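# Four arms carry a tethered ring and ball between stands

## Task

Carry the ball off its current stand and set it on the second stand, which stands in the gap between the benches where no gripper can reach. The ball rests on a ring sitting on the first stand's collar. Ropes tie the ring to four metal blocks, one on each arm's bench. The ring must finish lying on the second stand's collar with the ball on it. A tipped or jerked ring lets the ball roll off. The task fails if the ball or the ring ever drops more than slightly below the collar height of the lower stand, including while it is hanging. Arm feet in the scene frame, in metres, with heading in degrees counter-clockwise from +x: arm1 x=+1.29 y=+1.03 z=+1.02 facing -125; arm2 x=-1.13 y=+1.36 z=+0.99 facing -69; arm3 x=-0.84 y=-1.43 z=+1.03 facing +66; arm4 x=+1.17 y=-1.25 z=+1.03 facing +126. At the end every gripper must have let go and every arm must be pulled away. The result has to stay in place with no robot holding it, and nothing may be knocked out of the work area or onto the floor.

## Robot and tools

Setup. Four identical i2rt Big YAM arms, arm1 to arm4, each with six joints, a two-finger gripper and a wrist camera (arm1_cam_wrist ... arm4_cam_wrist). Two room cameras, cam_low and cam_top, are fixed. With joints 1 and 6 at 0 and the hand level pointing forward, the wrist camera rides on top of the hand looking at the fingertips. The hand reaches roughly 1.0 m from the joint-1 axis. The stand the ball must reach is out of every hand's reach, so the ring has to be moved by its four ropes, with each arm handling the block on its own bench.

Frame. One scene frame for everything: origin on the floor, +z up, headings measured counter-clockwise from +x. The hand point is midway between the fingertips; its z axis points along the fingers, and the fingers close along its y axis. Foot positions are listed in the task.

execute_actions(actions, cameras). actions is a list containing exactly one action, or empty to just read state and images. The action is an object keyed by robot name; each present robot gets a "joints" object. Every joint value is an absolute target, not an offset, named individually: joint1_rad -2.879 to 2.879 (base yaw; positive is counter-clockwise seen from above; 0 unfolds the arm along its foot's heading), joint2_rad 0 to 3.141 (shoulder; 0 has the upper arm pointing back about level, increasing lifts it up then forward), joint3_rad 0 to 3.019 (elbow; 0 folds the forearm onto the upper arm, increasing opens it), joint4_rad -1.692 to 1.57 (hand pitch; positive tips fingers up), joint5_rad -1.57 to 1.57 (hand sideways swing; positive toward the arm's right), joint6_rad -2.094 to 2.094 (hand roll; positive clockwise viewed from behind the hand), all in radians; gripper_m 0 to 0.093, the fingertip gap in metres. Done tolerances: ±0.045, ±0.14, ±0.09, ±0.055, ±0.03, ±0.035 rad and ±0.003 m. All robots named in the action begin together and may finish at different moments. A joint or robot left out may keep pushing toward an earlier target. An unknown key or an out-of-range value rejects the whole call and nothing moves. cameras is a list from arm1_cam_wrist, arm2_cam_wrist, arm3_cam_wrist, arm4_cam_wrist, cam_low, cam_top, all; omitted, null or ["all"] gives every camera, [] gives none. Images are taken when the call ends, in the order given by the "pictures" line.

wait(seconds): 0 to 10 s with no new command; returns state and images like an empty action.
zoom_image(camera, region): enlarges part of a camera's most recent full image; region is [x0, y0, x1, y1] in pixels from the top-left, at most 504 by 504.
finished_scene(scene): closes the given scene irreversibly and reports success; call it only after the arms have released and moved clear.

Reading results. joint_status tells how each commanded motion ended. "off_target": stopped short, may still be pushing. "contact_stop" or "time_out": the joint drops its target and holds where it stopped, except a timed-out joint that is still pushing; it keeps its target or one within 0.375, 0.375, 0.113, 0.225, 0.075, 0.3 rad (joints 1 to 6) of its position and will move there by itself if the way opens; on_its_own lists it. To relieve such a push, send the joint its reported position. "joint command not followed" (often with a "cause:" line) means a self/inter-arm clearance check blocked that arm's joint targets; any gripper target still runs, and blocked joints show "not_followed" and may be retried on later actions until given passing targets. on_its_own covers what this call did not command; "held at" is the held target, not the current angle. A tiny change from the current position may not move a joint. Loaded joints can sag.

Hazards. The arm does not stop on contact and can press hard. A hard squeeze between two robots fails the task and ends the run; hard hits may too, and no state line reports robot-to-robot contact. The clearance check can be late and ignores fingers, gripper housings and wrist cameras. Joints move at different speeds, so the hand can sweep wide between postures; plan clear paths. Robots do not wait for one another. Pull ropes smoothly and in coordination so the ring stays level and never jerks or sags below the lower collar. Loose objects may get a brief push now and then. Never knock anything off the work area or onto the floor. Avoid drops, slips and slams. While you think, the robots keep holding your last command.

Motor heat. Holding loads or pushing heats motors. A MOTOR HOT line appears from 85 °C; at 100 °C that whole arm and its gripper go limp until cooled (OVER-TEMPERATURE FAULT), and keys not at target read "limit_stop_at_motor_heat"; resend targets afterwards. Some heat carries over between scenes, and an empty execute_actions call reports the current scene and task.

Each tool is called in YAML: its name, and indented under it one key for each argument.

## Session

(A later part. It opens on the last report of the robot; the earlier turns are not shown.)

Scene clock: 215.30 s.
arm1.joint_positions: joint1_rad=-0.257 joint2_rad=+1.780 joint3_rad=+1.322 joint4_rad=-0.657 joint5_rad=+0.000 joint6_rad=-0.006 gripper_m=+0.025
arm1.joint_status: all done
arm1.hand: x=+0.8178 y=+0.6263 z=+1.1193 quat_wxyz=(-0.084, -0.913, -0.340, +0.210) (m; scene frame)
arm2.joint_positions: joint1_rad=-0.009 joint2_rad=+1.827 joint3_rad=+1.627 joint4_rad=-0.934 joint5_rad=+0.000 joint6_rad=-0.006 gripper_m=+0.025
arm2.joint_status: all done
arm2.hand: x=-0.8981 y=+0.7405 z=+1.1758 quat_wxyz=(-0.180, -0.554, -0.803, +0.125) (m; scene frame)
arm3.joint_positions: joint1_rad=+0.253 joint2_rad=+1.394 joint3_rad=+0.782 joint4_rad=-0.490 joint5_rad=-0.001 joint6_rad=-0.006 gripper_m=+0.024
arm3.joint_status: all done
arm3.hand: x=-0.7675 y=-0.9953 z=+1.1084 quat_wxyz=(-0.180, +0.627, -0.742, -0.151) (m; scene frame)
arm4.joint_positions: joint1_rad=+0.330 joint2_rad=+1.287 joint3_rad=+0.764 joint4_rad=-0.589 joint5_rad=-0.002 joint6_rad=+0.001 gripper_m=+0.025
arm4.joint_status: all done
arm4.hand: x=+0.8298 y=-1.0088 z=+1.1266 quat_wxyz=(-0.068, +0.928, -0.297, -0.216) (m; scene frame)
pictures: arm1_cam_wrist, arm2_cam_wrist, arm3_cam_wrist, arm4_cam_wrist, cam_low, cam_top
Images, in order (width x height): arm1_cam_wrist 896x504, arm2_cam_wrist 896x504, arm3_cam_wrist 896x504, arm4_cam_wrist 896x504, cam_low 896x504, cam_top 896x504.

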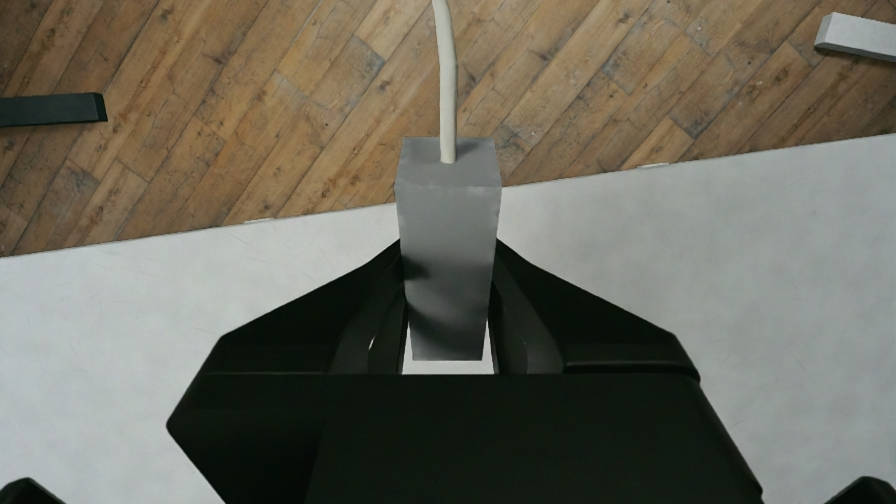

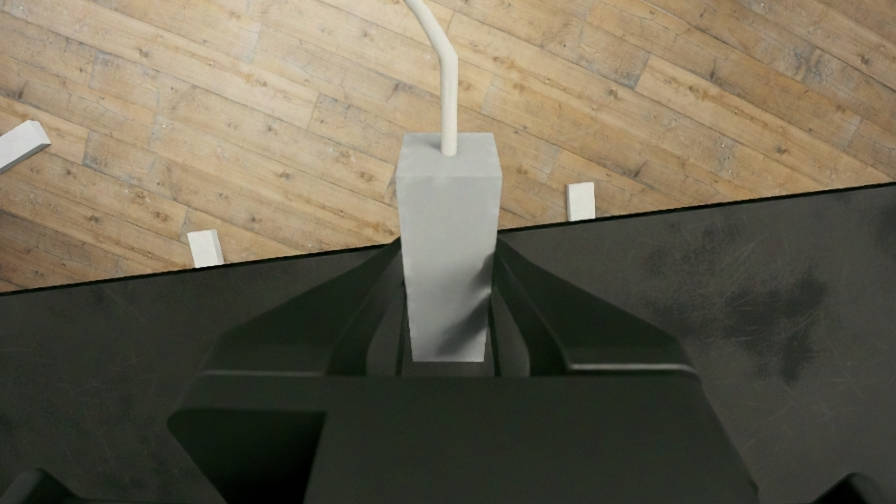

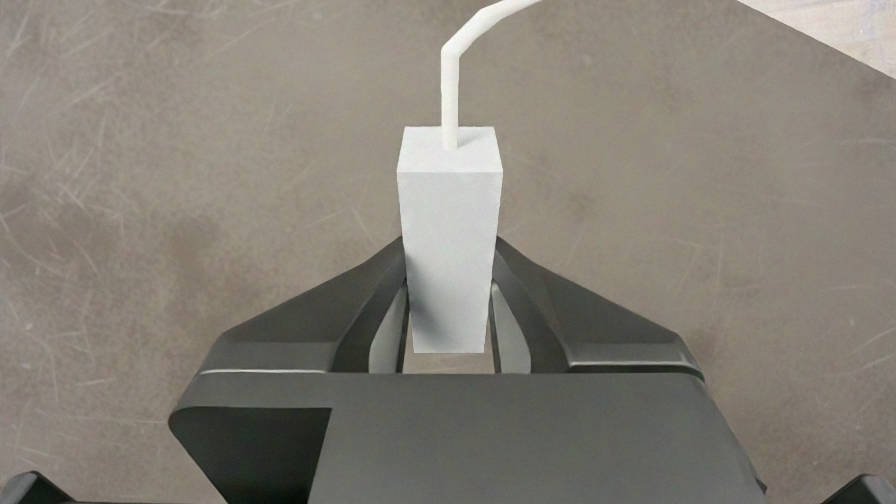

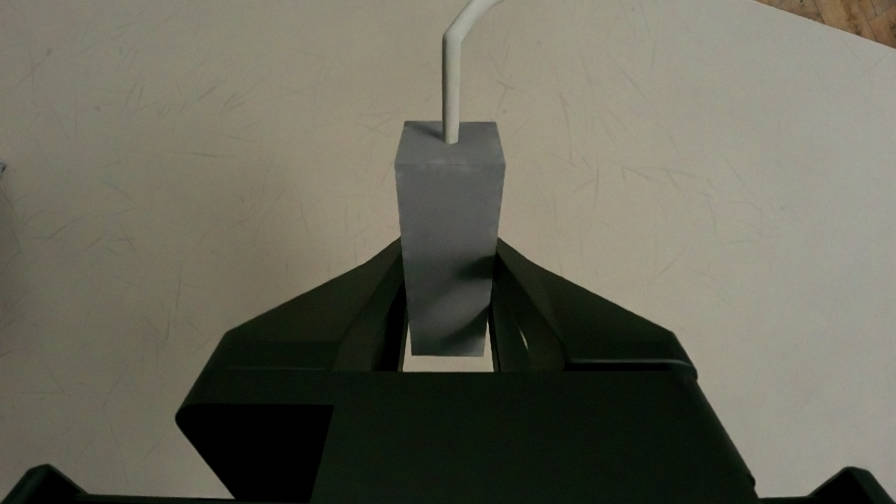

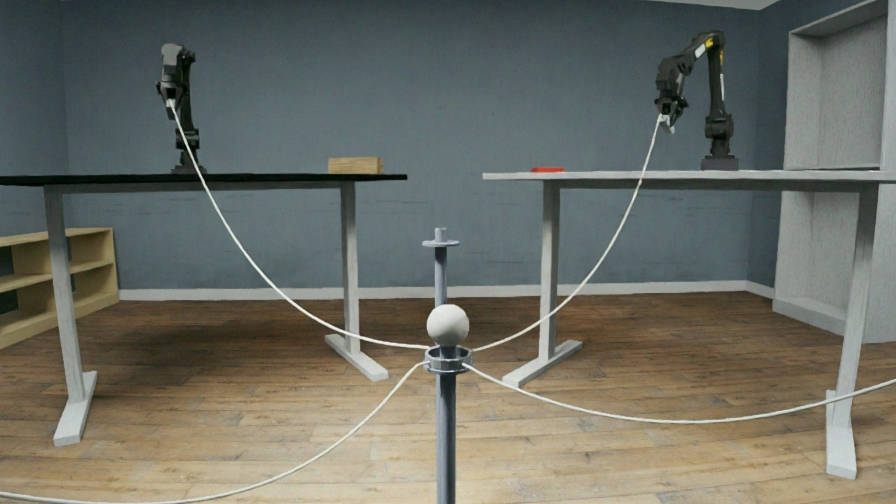

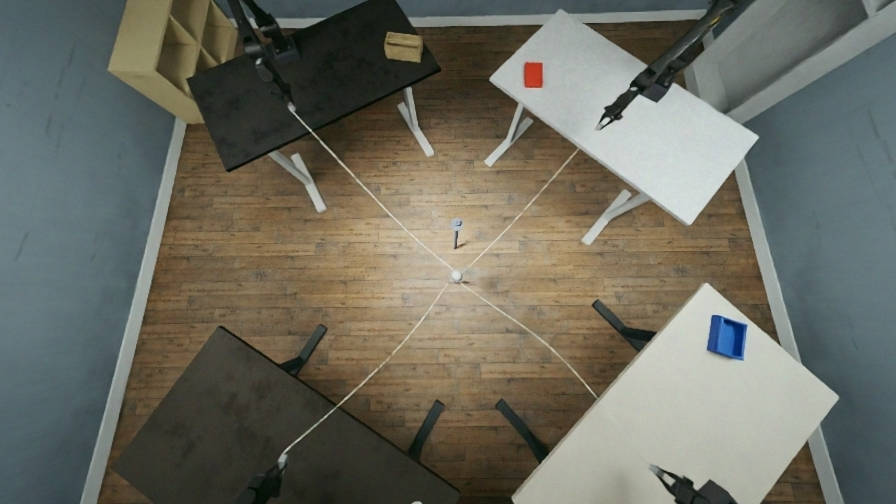

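execute_actions:
  actions:
    - {"arm1":{"joints":{"joint2_rad":1.655,"joint3_rad":1.194,"joint4_rad":-0.60}},"arm2":{"joints":{"joint1_rad":-0.033,"joint2_rad":1.708,"joint3_rad":1.555}},"arm3":{"joints":{"joint1_rad":0.395,"joint2_rad":1.066,"joint3_rad":0.665,"joint4_rad":-0.697}},"arm4":{"joints":{"joint1_rad":0.355,"joint2_rad":1.045,"joint3_rad":0.662,"joint4_rad":-0.712}}}
  cameras: []

wait:
  seconds: 2

Scene clock: 228.23 s.
arm1.joint_positions: joint1_rad=-0.257 joint2_rad=+1.663 joint3_rad=+1.186 joint4_rad=-0.623 joint5_rad=+0.000 joint6_rad=-0.006 gripper_m=+0.025
arm1.joint_status: all done
arm1.hand: x=+0.8501 y=+0.6541 z=+1.1289 quat_wxyz=(-0.087, -0.911, -0.339, +0.217) (m; scene frame)
arm2.joint_positions: joint1_rad=-0.023 joint2_rad=+1.718 joint3_rad=+1.552 joint4_rad=-0.933 joint5_rad=+0.000 joint6_rad=-0.006 gripper_m=+0.025
arm2.joint_status: all done
arm2.hand: x=-0.9165 y=+0.7650 z=+1.2071 quat_wxyz=(-0.192, -0.557, -0.796, +0.135) (m; scene frame)
arm3.joint_positions: joint1_rad=+0.398 joint2_rad=+1.063 joint3_rad=+0.650 joint4_rad=-0.691 joint5_rad=+0.003 joint6_rad=-0.002 gripper_m=+0.024
arm3.joint_status: all done
arm3.hand: x=-0.8335 y=-1.0771 z=+1.1533 quat_wxyz=(-0.170, +0.678, -0.697, -0.161) (m; scene frame)
arm4.joint_positions: joint1_rad=+0.351 joint2_rad=+1.048 joint3_rad=+0.649 joint4_rad=-0.713 joint5_rad=-0.001 joint6_rad=+0.001 gripper_m=+0.025
arm4.joint_status: all done
arm4.hand: x=+0.8814 y=-1.0546 z=+1.1484 quat_wxyz=(-0.066, +0.931, -0.288, -0.217) (m; scene frame)
pictures: none
No camera images: the call's "cameras" was empty. Leave "cameras" out to get every camera's image.

Scene clock: 230.23 s.
arm1.joint_positions: joint1_rad=-0.257 joint2_rad=+1.663 joint3_rad=+1.186 joint4_rad=-0.623 joint5_rad=+0.000 joint6_rad=-0.006 gripper_m=+0.025
arm1.joint_status: all done
arm1.hand: x=+0.8501 y=+0.6541 z=+1.1289 quat_wxyz=(-0.087, -0.911, -0.339, +0.217) (m; scene frame)
arm2.joint_positions: joint1_rad=-0.023 joint2_rad=+1.718 joint3_rad=+1.552 joint4_rad=-0.933 joint5_rad=+0.000 joint6_rad=-0.006 gripper_m=+0.025
arm2.joint_status: all done
arm2.hand: x=-0.9165 y=+0.7650 z=+1.2071 quat_wxyz=(-0.192, -0.557, -0.796, +0.135) (m; scene frame)
arm3.joint_positions: joint1_rad=+0.398 joint2_rad=+1.063 joint3_rad=+0.650 joint4_rad=-0.691 joint5_rad=+0.003 joint6_rad=-0.002 gripper_m=+0.024
arm3.joint_status: all done
arm3.hand: x=-0.8335 y=-1.0771 z=+1.1533 quat_wxyz=(-0.170, +0.678, -0.697, -0.161) (m; scene frame)
arm4.joint_positions: joint1_rad=+0.351 joint2_rad=+1.048 joint3_rad=+0.649 joint4_rad=-0.713 joint5_rad=-0.001 joint6_rad=+0.001 gripper_m=+0.025
arm4.joint_status: all done
arm4.hand: x=+0.8814 y=-1.0546 z=+1.1484 quat_wxyz=(-0.066, +0.931, -0.288, -0.217) (m; scene frame)
wait: 2.00 s; at rest by 0.27 s
pictures: arm1_cam_wrist, arm2_cam_wrist, arm3_cam_wrist, arm4_cam_wrist, cam_low, cam_top
Images, in order (width x height): arm1_cam_wrist 896x504, arm2_cam_wrist 896x504, arm3_cam_wrist 896x504, arm4_cam_wrist 896x504, cam_low 896x504, cam_top 896x504.

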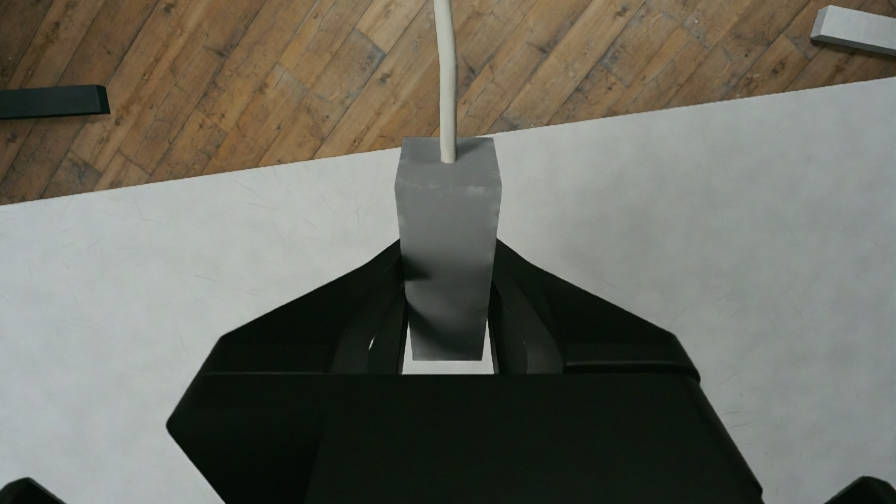

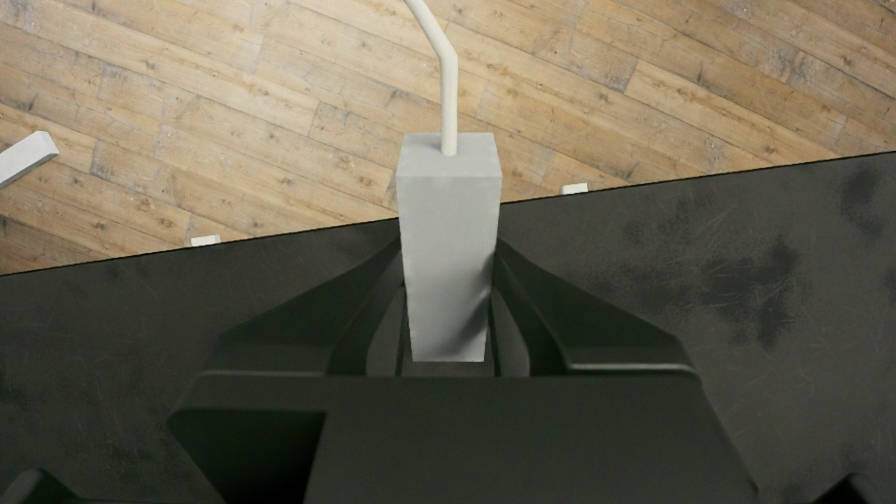

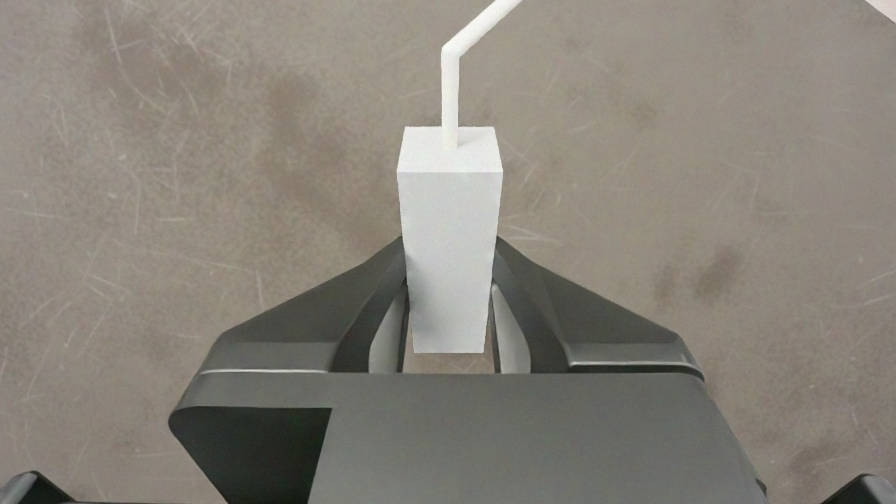

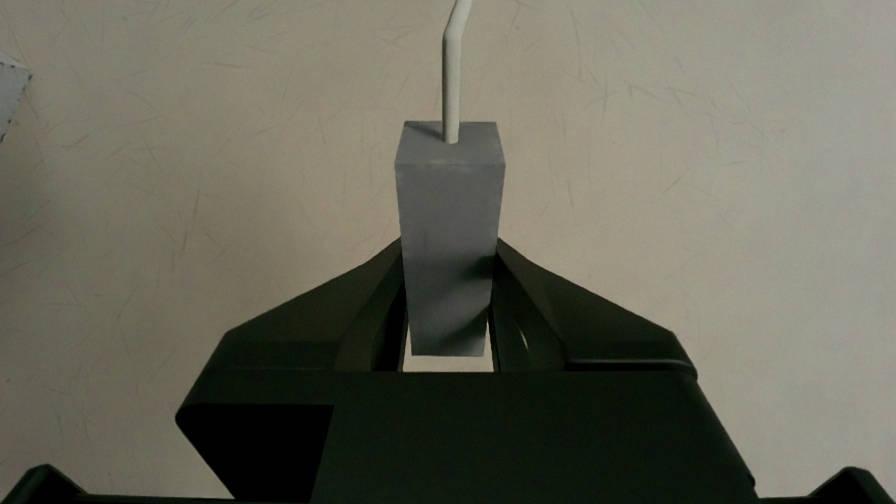

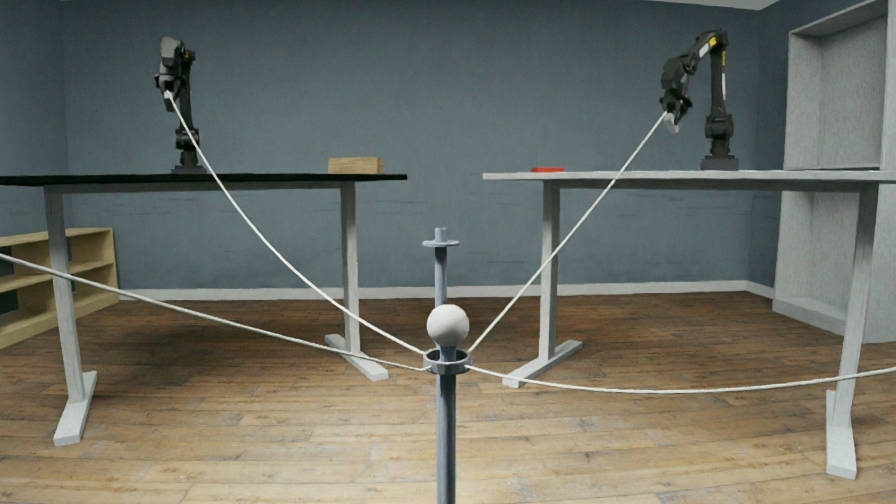

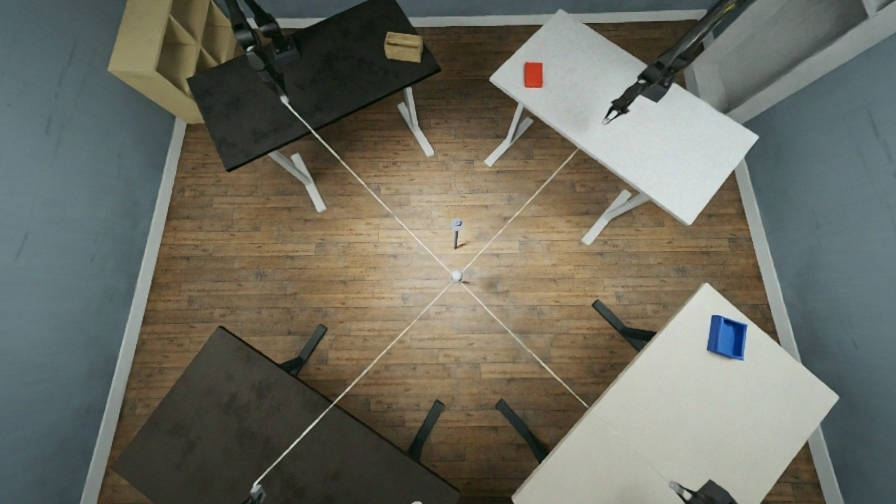

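zoom_image:
  camera: "cam_low"
  region: [390, 290, 510, 390]

Region (390, 290, 510, 390) of cam_low's 896x504 image, scaled by 4.200, with more detail than that image has.

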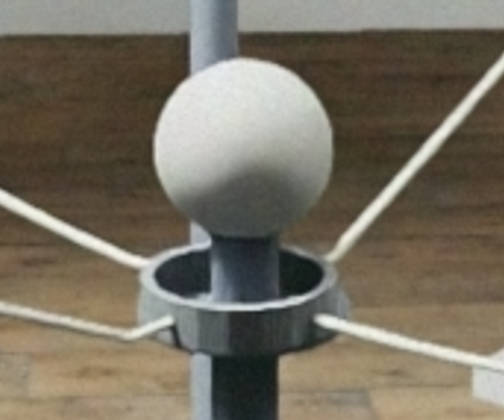

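execute_actions:
  actions:
    - {"arm1":{"joints":{"joint2_rad":1.625,"joint4_rad":-0.705}},"arm2":{"joints":{"joint1_rad":-0.066,"joint2_rad":1.675}},"arm3":{"joints":{"joint1_rad":0.35}},"arm4":{"joints":{"joint2_rad":0.99,"joint4_rad":-0.787}}}
  cameras: ["cam_low"]

zoom_image:
  camera: "cam_low"
  region: [390, 290, 510, 390]

Scene clock: 251.00 s.
arm1.joint_positions: joint1_rad=-0.257 joint2_rad=+1.645 joint3_rad=+1.186 joint4_rad=-0.684 joint5_rad=+0.000 joint6_rad=-0.006 gripper_m=+0.025
arm1.joint_status: all done
arm1.hand: x=+0.8601 y=+0.6627 z=+1.1322 quat_wxyz=(-0.079, -0.916, -0.341, +0.197) (m; scene frame)
arm2.joint_positions: joint1_rad=-0.062 joint2_rad=+1.701 joint3_rad=+1.552 joint4_rad=-0.933 joint5_rad=+0.000 joint6_rad=-0.006 gripper_m=+0.025
arm2.joint_status: all done
arm2.hand: x=-0.9406 y=+0.7585 z=+1.2171 quat_wxyz=(-0.196, -0.572, -0.784, +0.144) (m; scene frame)
arm3.joint_positions: joint1_rad=+0.350 joint2_rad=+1.063 joint3_rad=+0.650 joint4_rad=-0.691 joint5_rad=+0.002 joint6_rad=-0.002 gripper_m=+0.024
arm3.joint_status: all done
arm3.hand: x=-0.8166 y=-1.0781 z=+1.1533 quat_wxyz=(-0.173, +0.661, -0.713, -0.158) (m; scene frame)
arm4.joint_positions: joint1_rad=+0.351 joint2_rad=+1.009 joint3_rad=+0.649 joint4_rad=-0.783 joint5_rad=-0.001 joint6_rad=+0.001 gripper_m=+0.025
arm4.joint_status: all done
arm4.hand: x=+0.8942 y=-1.0633 z=+1.1537 quat_wxyz=(-0.061, +0.934, -0.289, -0.202) (m; scene frame)
pictures: cam_low
Images, in order (width x height): cam_low 896x504.

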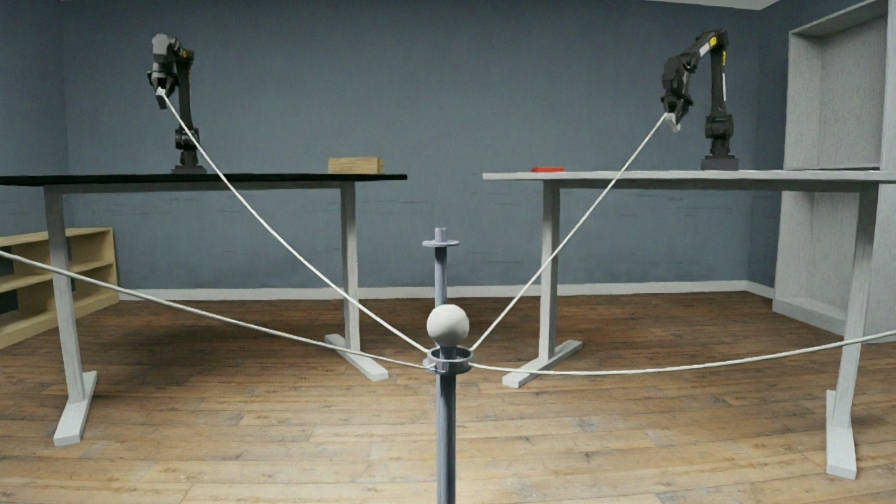

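Region (390, 290, 510, 390) of cam_low's 896x504 image, scaled by 4.200, with more detail than that image has.

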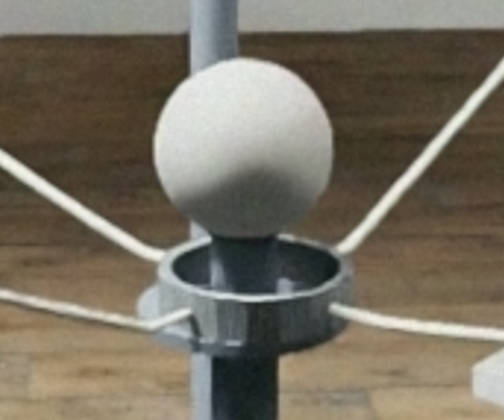

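execute_actions:
  actions:
    - {"arm2":{"joints":{"joint1_rad":-0.097}},"arm4":{"joints":{"joint2_rad":0.955,"joint4_rad":-0.848}}}
  cameras: ["cam_low"]

zoom_image:
  camera: "cam_low"
  region: [390, 290, 510, 390]

Scene clock: 257.27 s.
arm1.joint_positions: joint1_rad=-0.257 joint2_rad=+1.645 joint3_rad=+1.186 joint4_rad=-0.684 joint5_rad=+0.000 joint6_rad=-0.006 gripper_m=+0.025
arm1.joint_status: not commanded
arm1.hand: x=+0.8601 y=+0.6627 z=+1.1322 quat_wxyz=(-0.079, -0.916, -0.341, +0.197) (m; scene frame)
arm2.joint_positions: joint1_rad=-0.089 joint2_rad=+1.701 joint3_rad=+1.552 joint4_rad=-0.933 joint5_rad=+0.000 joint6_rad=-0.006 gripper_m=+0.025
arm2.joint_status: all done
arm2.hand: x=-0.9567 y=+0.7537 z=+1.2170 quat_wxyz=(-0.194, -0.582, -0.776, +0.146) (m; scene frame)
arm3.joint_positions: joint1_rad=+0.350 joint2_rad=+1.063 joint3_rad=+0.650 joint4_rad=-0.691 joint5_rad=+0.002 joint6_rad=-0.002 gripper_m=+0.024
arm3.joint_status: not commanded
arm3.hand: x=-0.8166 y=-1.0781 z=+1.1533 quat_wxyz=(-0.173, +0.661, -0.713, -0.158) (m; scene frame)
arm4.joint_positions: joint1_rad=+0.351 joint2_rad=+0.974 joint3_rad=+0.649 joint4_rad=-0.843 joint5_rad=-0.001 joint6_rad=+0.001 gripper_m=+0.025
arm4.joint_status: all done
arm4.hand: x=+0.9053 y=-1.0709 z=+1.1583 quat_wxyz=(-0.058, +0.936, -0.289, -0.190) (m; scene frame)
pictures: cam_low
Images, in order (width x height): cam_low 896x504.

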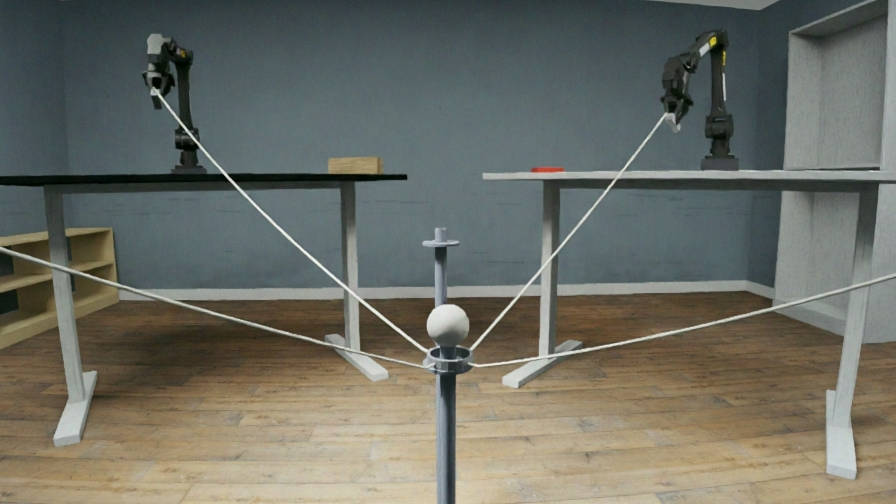

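Region (390, 290, 510, 390) of cam_low's 896x504 image, scaled by 4.200, with more detail than that image has.

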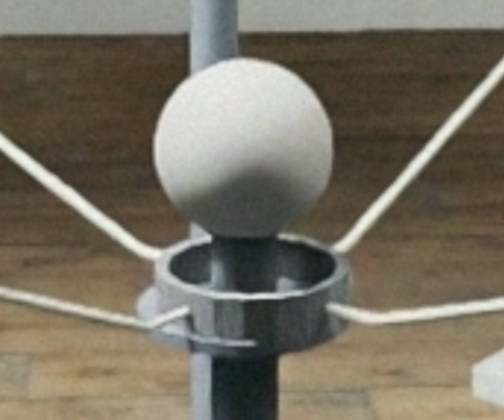

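execute_actions:
  actions:
    - {"arm1":{"joints":{"joint2_rad":1.587}},"arm2":{"joints":{"joint2_rad":1.636}},"arm3":{"joints":{"joint2_rad":0.967}},"arm4":{"joints":{"joint2_rad":0.892}}}
  cameras: ["cam_low"]

zoom_image:
  camera: "cam_low"
  region: [390, 290, 510, 390]

Scene clock: 268.87 s.
arm1.joint_positions: joint1_rad=-0.257 joint2_rad=+1.602 joint3_rad=+1.186 joint4_rad=-0.684 joint5_rad=+0.000 joint6_rad=-0.006 gripper_m=+0.025
arm1.joint_status: all done
arm1.hand: x=+0.8596 y=+0.6627 z=+1.1553 quat_wxyz=(-0.087, -0.911, -0.339, +0.217) (m; scene frame)
arm2.joint_positions: joint1_rad=-0.089 joint2_rad=+1.656 joint3_rad=+1.552 joint4_rad=-0.933 joint5_rad=+0.000 joint6_rad=-0.006 gripper_m=+0.025
arm2.joint_status: all done
arm2.hand: x=-0.9581 y=+0.7584 z=+1.2448 quat_wxyz=(-0.212, -0.579, -0.771, +0.160) (m; scene frame)
arm3.joint_positions: joint1_rad=+0.350 joint2_rad=+0.974 joint3_rad=+0.650 joint4_rad=-0.693 joint5_rad=+0.002 joint6_rad=-0.002 gripper_m=+0.024
arm3.joint_status: all done
arm3.hand: x=-0.8167 y=-1.0790 z=+1.1827 quat_wxyz=(-0.204, +0.653, -0.705, -0.186) (m; scene frame)
arm4.joint_positions: joint1_rad=+0.351 joint2_rad=+0.905 joint3_rad=+0.649 joint4_rad=-0.844 joint5_rad=-0.001 joint6_rad=+0.001 gripper_m=+0.025
arm4.joint_status: all done
arm4.hand: x=+0.9062 y=-1.0715 z=+1.1792 quat_wxyz=(-0.068, +0.929, -0.287, -0.222) (m; scene frame)
pictures: cam_low
Images, in order (width x height): cam_low 896x504.

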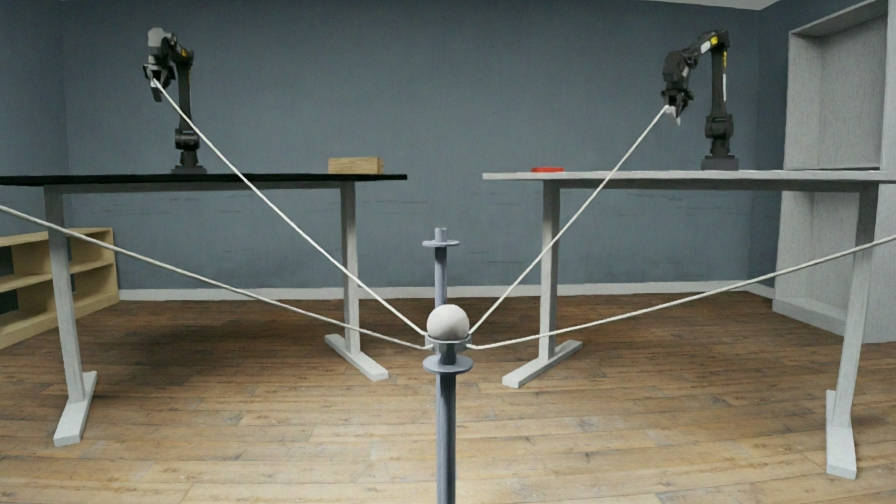

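Region (390, 290, 510, 390) of cam_low's 896x504 image, scaled by 4.200, with more detail than that image has.

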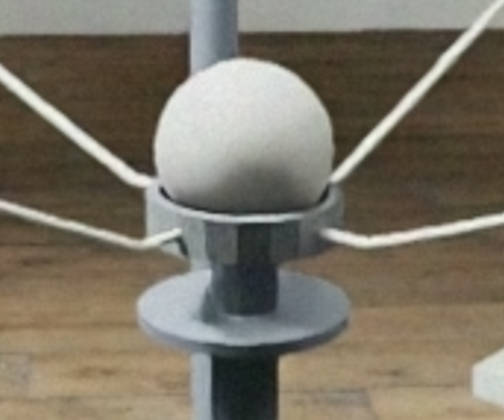

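execute_actions:
  actions:
    - {"arm1":{"joints":{"joint2_rad":1.541}},"arm2":{"joints":{"joint2_rad":1.600}},"arm3":{"joints":{"joint2_rad":0.897}},"arm4":{"joints":{"joint2_rad":0.824}}}
  cameras: ["cam_low","cam_top"]

zoom_image:
  camera: "cam_low"
  region: [390, 270, 510, 390]

Scene clock: 274.07 s.
arm1.joint_positions: joint1_rad=-0.257 joint2_rad=+1.562 joint3_rad=+1.186 joint4_rad=-0.684 joint5_rad=+0.000 joint6_rad=-0.006 gripper_m=+0.025
arm1.joint_status: all done
arm1.hand: x=+0.8598 y=+0.6633 z=+1.1769 quat_wxyz=(-0.093, -0.907, -0.337, +0.235) (m; scene frame)
arm2.joint_positions: joint1_rad=-0.089 joint2_rad=+1.626 joint3_rad=+1.552 joint4_rad=-0.933 joint5_rad=-0.001 joint6_rad=-0.006 gripper_m=+0.025
arm2.joint_status: all done
arm2.hand: x=-0.9591 y=+0.7622 z=+1.2627 quat_wxyz=(-0.223, -0.576, -0.768, +0.168) (m; scene frame)
arm3.joint_positions: joint1_rad=+0.349 joint2_rad=+0.913 joint3_rad=+0.650 joint4_rad=-0.693 joint5_rad=+0.005 joint6_rad=+0.000 gripper_m=+0.024
arm3.joint_status: all done
arm3.hand: x=-0.8159 y=-1.0812 z=+1.2031 quat_wxyz=(-0.226, +0.646, -0.700, -0.205) (m; scene frame)
arm4.joint_positions: joint1_rad=+0.351 joint2_rad=+0.837 joint3_rad=+0.649 joint4_rad=-0.844 joint5_rad=-0.001 joint6_rad=+0.001 gripper_m=+0.025
arm4.joint_status: all done
arm4.hand: x=+0.9082 y=-1.0727 z=+1.1996 quat_wxyz=(-0.077, +0.921, -0.285, -0.254) (m; scene frame)
pictures: cam_low, cam_top
Images, in order (width x height): cam_low 896x504, cam_top 896x504.

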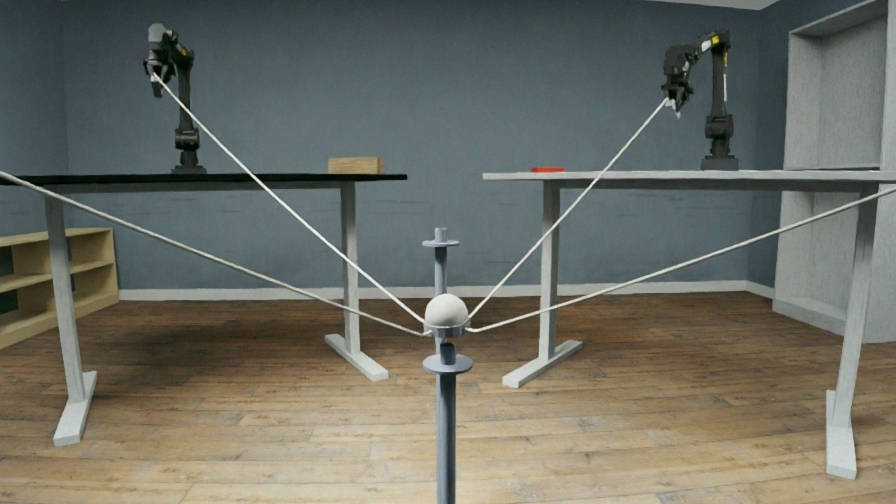

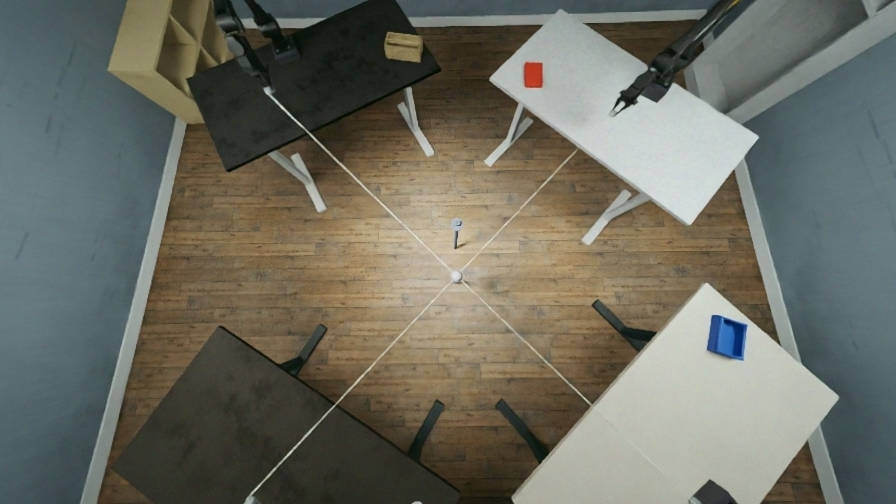

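Region (390, 270, 510, 390) of cam_low's 896x504 image, scaled by 4.200, with more detail than that image has.

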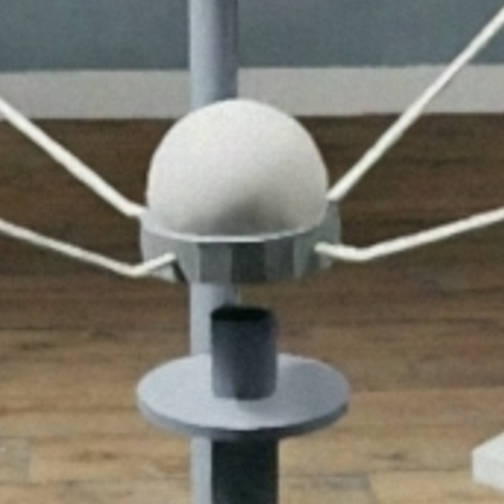

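execute_actions:
  actions:
    - {"arm1":{"joints":{"joint1_rad":-0.32,"joint2_rad":1.428,"joint3_rad":1.242,"joint4_rad":-0.853}},"arm2":{"joints":{"joint1_rad":-0.058,"joint2_rad":1.488,"joint4_rad":-1.07}},"arm3":{"joints":{"joint1_rad":0.363,"joint2_rad":1.037,"joint3_rad":0.905,"joint4_rad":-0.811}},"arm4":{"joints":{"joint1_rad":0.248,"joint2_rad":0.922,"joint3_rad":0.877,"joint4_rad":-0.97}}}
  cameras: ["cam_low","cam_top"]

Scene clock: 301.60 s.
arm1.joint_positions: joint1_rad=-0.324 joint2_rad=+1.432 joint3_rad=+1.197 joint4_rad=-0.834 joint5_rad=+0.000 joint6_rad=-0.006 gripper_m=+0.025
arm1.joint_status: all done
arm1.hand: x=+0.8642 y=+0.7142 z=+1.2320 quat_wxyz=(-0.084, -0.919, -0.307, +0.234) (m; scene frame)
arm2.joint_positions: joint1_rad=-0.059 joint2_rad=+1.489 joint3_rad=+1.545 joint4_rad=-1.058 joint5_rad=-0.003 joint6_rad=-0.006 gripper_m=+0.025
arm2.joint_status: all done
arm2.hand: x=-0.9564 y=+0.8156 z=+1.3214 quat_wxyz=(-0.228, -0.564, -0.776, +0.165) (m; scene frame)
arm3.joint_positions: joint1_rad=+0.353 joint2_rad=+1.050 joint3_rad=+0.867 joint4_rad=-0.806 joint5_rad=+0.005 joint6_rad=+0.002 gripper_m=+0.024
arm3.joint_status: all done
arm3.hand: x=-0.8138 y=-1.0333 z=+1.2497 quat_wxyz=(-0.214, +0.650, -0.703, -0.195) (m; scene frame)
arm4.joint_positions: joint1_rad=+0.247 joint2_rad=+0.931 joint3_rad=+0.824 joint4_rad=-0.967 joint5_rad=+0.000 joint6_rad=+0.002 gripper_m=+0.025
arm4.joint_status: all done
arm4.hand: x=+0.9075 y=-1.0285 z=+1.2430 quat_wxyz=(-0.084, +0.910, -0.334, -0.230) (m; scene frame)
pictures: cam_low, cam_top
Images, in order (width x height): cam_low 896x504, cam_top 896x504.

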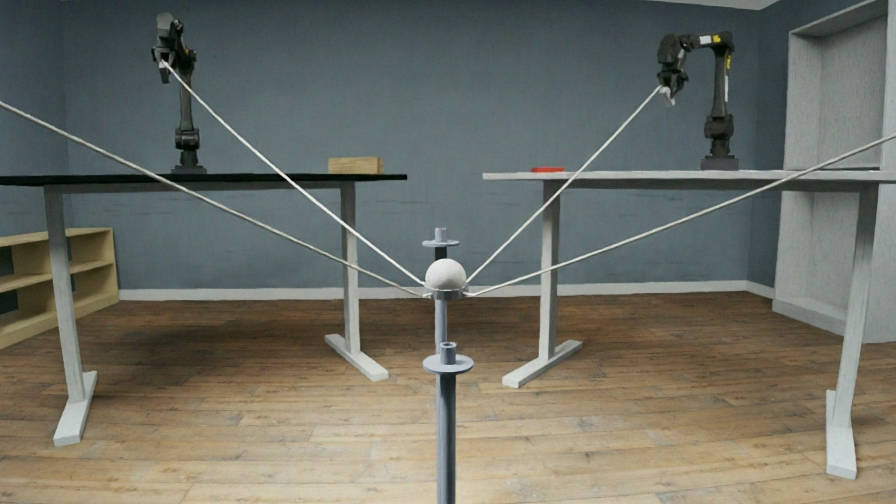

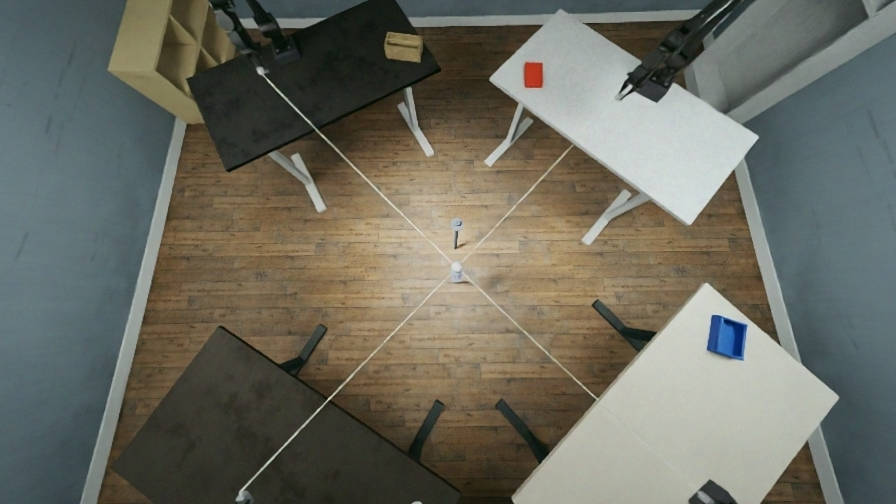

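execute_actions:
  actions:
    - {"arm1":{"joints":{"joint1_rad":-0.407,"joint2_rad":1.32,"joint3_rad":1.327,"joint4_rad":-1.04}},"arm2":{"joints":{"joint1_rad":-0.034,"joint2_rad":1.375,"joint3_rad":1.668,"joint4_rad":-1.259}},"arm3":{"joints":{"joint1_rad":0.372,"joint2_rad":1.167,"joint3_rad":1.209,"joint4_rad":-0.953}},"arm4":{"joints":{"joint1_rad":0.14,"joint2_rad":1.015,"joint3_rad":1.148,"joint4_rad":-1.106}}}
  cameras: ["cam_low"]

Scene clock: 315.57 s.
arm1.joint_positions: joint1_rad=-0.411 joint2_rad=+1.322 joint3_rad=+1.281 joint4_rad=-1.020 joint5_rad=+0.000 joint6_rad=-0.006 gripper_m=+0.025
arm1.joint_status: all done
arm1.hand: x=+0.8637 y=+0.7687 z=+1.3051 quat_wxyz=(-0.075, -0.930, -0.267, +0.240) (m; scene frame)
arm2.joint_positions: joint1_rad=-0.038 joint2_rad=+1.379 joint3_rad=+1.612 joint4_rad=-1.247 joint5_rad=-0.003 joint6_rad=-0.006 gripper_m=+0.025
arm2.joint_status: all done
arm2.hand: x=-0.9627 y=+0.8712 z=+1.3886 quat_wxyz=(-0.226, -0.557, -0.783, +0.160) (m; scene frame)
arm3.joint_positions: joint1_rad=+0.362 joint2_rad=+1.180 joint3_rad=+1.169 joint4_rad=-0.949 joint5_rad=+0.005 joint6_rad=+0.002 gripper_m=+0.024
arm3.joint_status: all done
arm3.hand: x=-0.8140 y=-0.9731 z=+1.3331 quat_wxyz=(-0.223, +0.650, -0.697, -0.206) (m; scene frame)
arm4.joint_positions: joint1_rad=+0.137 joint2_rad=+1.026 joint3_rad=+1.094 joint4_rad=-1.102 joint5_rad=+0.000 joint6_rad=+0.002 gripper_m=+0.025
arm4.joint_status: all done
arm4.hand: x=+0.9038 y=-0.9695 z=+1.3291 quat_wxyz=(-0.104, +0.886, -0.382, -0.243) (m; scene frame)
pictures: cam_low
Images, in order (width x height): cam_low 896x504.

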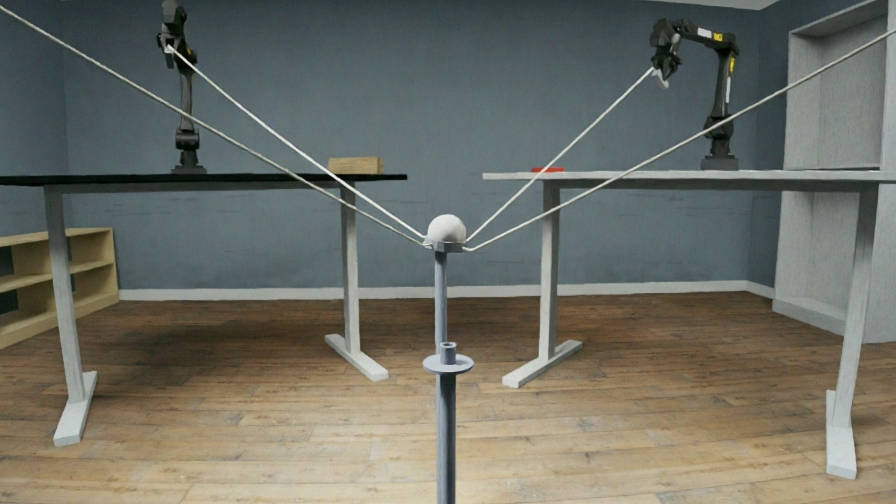

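execute_actions:
  actions:
    - {"arm1":{"joints":{"joint1_rad":-0.506,"joint2_rad":1.254,"joint3_rad":1.457,"joint4_rad":-1.23}},"arm2":{"joints":{"joint1_rad":0.005,"joint2_rad":1.29,"joint3_rad":1.793,"joint4_rad":-1.46}},"arm3":{"joints":{"joint1_rad":0.38,"joint2_rad":1.334,"joint3_rad":1.544,"joint4_rad":-1.117}},"arm4":{"joints":{"joint1_rad":0.054,"joint2_rad":1.157,"joint3_rad":1.438,"joint4_rad":-1.252}}}
  cameras: ["cam_low","cam_top"]

Scene clock: 326.03 s.
arm1.joint_positions: joint1_rad=-0.508 joint2_rad=+1.260 joint3_rad=+1.410 joint4_rad=-1.210 joint5_rad=-0.002 joint6_rad=-0.006 gripper_m=+0.025
arm1.joint_status: all done
arm1.hand: x=+0.8648 y=+0.8238 z=+1.3747 quat_wxyz=(-0.063, -0.942, -0.221, +0.243) (m; scene frame)
arm2.joint_positions: joint1_rad=+0.004 joint2_rad=+1.296 joint3_rad=+1.735 joint4_rad=-1.448 joint5_rad=-0.003 joint6_rad=-0.006 gripper_m=+0.025
arm2.joint_status: all done
arm2.hand: x=-0.9627 y=+0.9319 z=+1.4615 quat_wxyz=(-0.231, -0.539, -0.795, +0.157) (m; scene frame)
arm3.joint_positions: joint1_rad=+0.370 joint2_rad=+1.352 joint3_rad=+1.500 joint4_rad=-1.113 joint5_rad=+0.005 joint6_rad=+0.002 gripper_m=+0.024
arm3.joint_status: all done
arm3.hand: x=-0.8139 y=-0.9130 z=+1.4016 quat_wxyz=(-0.221, +0.653, -0.695, -0.205) (m; scene frame)
arm4.joint_positions: joint1_rad=+0.051 joint2_rad=+1.176 joint3_rad=+1.374 joint4_rad=-1.247 joint5_rad=+0.000 joint6_rad=+0.002 gripper_m=+0.025
arm4.joint_status: all done
arm4.hand: x=+0.9006 y=-0.9119 z=+1.3927 quat_wxyz=(-0.111, +0.870, -0.420, -0.231) (m; scene frame)
pictures: cam_low, cam_top
Images, in order (width x height): cam_low 896x504, cam_top 896x504.

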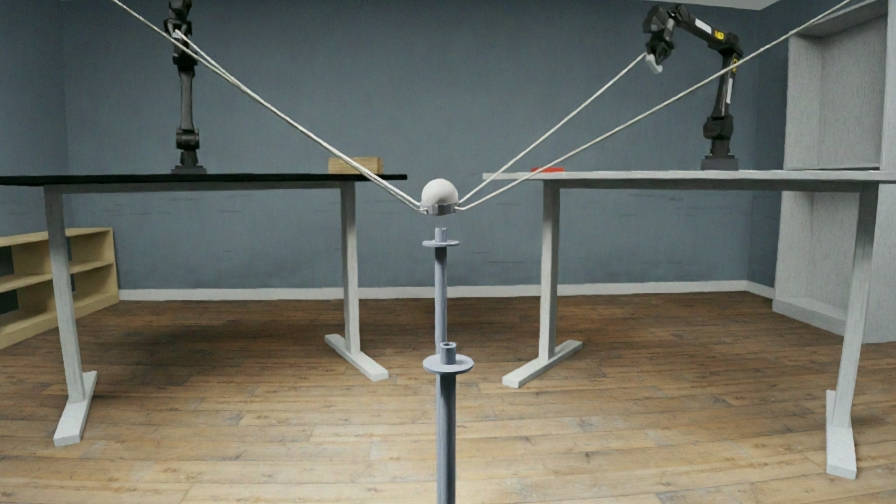

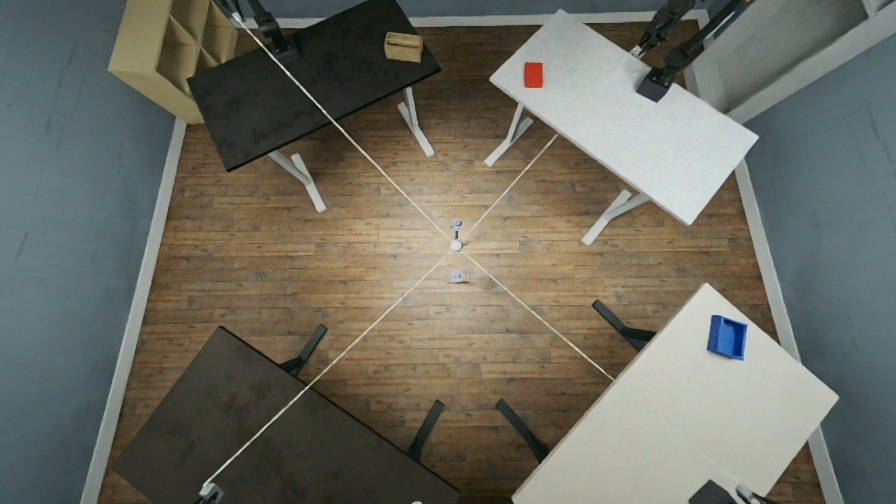

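execute_actions:
  actions:
    - {"arm1":{"joints":{"joint1_rad":-0.645,"joint2_rad":1.183,"joint3_rad":1.363,"joint4_rad":-1.242}},"arm2":{"joints":{"joint1_rad":0.065,"joint2_rad":1.128,"joint3_rad":1.615,"joint4_rad":-1.491}},"arm3":{"joints":{"joint1_rad":0.386,"joint2_rad":1.525,"joint3_rad":1.757,"joint4_rad":-1.13}},"arm4":{"joints":{"joint1_rad":-0.033,"joint2_rad":1.302,"joint3_rad":1.577,"joint4_rad":-1.21}}}
  cameras: ["cam_low","cam_top"]

Scene clock: 335.77 s.
arm1.joint_positions: joint1_rad=-0.646 joint2_rad=+1.201 joint3_rad=+1.350 joint4_rad=-1.224 joint5_rad=-0.003 joint6_rad=-0.006 gripper_m=+0.025
arm1.joint_status: all done
arm1.hand: x=+0.8646 y=+0.8911 z=+1.3686 quat_wxyz=(-0.045, -0.957, -0.157, +0.239) (m; scene frame)
arm2.joint_positions: joint1_rad=+0.065 joint2_rad=+1.137 joint3_rad=+1.608 joint4_rad=-1.482 joint5_rad=-0.003 joint6_rad=-0.006 gripper_m=+0.025
arm2.joint_status: all done
arm2.hand: x=-0.9646 y=+1.0026 z=+1.4613 quat_wxyz=(-0.235, -0.515, -0.811, +0.149) (m; scene frame)
arm3.joint_positions: joint1_rad=+0.375 joint2_rad=+1.529 joint3_rad=+1.696 joint4_rad=-1.131 joint5_rad=+0.004 joint6_rad=+0.002 gripper_m=+0.024
arm3.joint_status: all done
arm3.hand: x=-0.8133 y=-0.8459 z=+1.4060 quat_wxyz=(-0.220, +0.655, -0.693, -0.206) (m; scene frame)
arm4.joint_positions: joint1_rad=-0.036 joint2_rad=+1.321 joint3_rad=+1.513 joint4_rad=-1.219 joint5_rad=+0.000 joint6_rad=+0.002 gripper_m=+0.025
arm4.joint_status: all done
arm4.hand: x=+0.8982 y=-0.8392 z=+1.4014 quat_wxyz=(-0.126, +0.849, -0.456, -0.236) (m; scene frame)
pictures: cam_low, cam_top
Images, in order (width x height): cam_low 896x504, cam_top 896x504.

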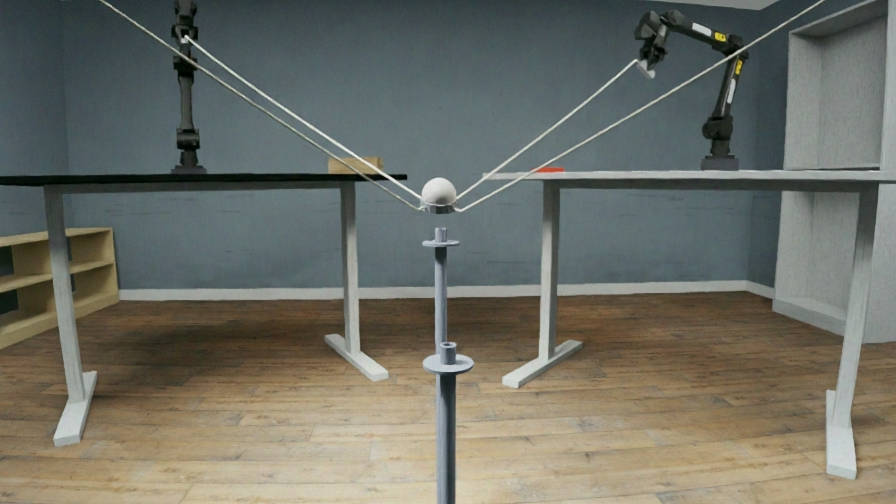

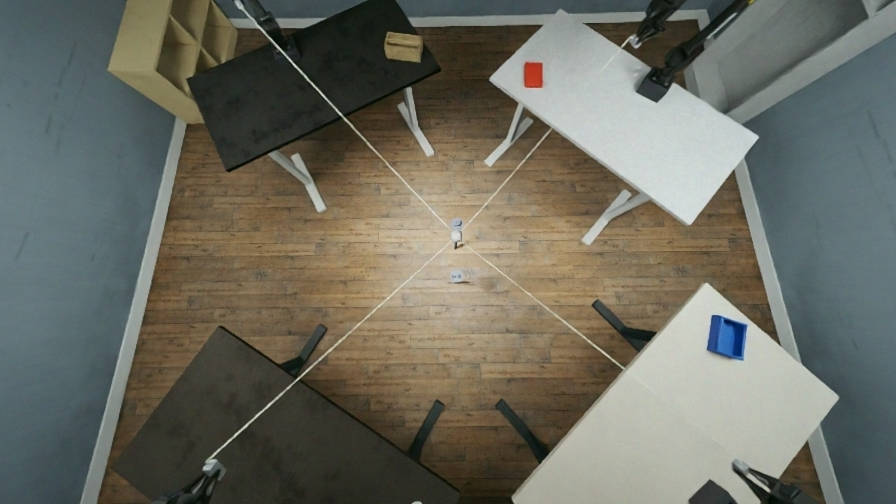

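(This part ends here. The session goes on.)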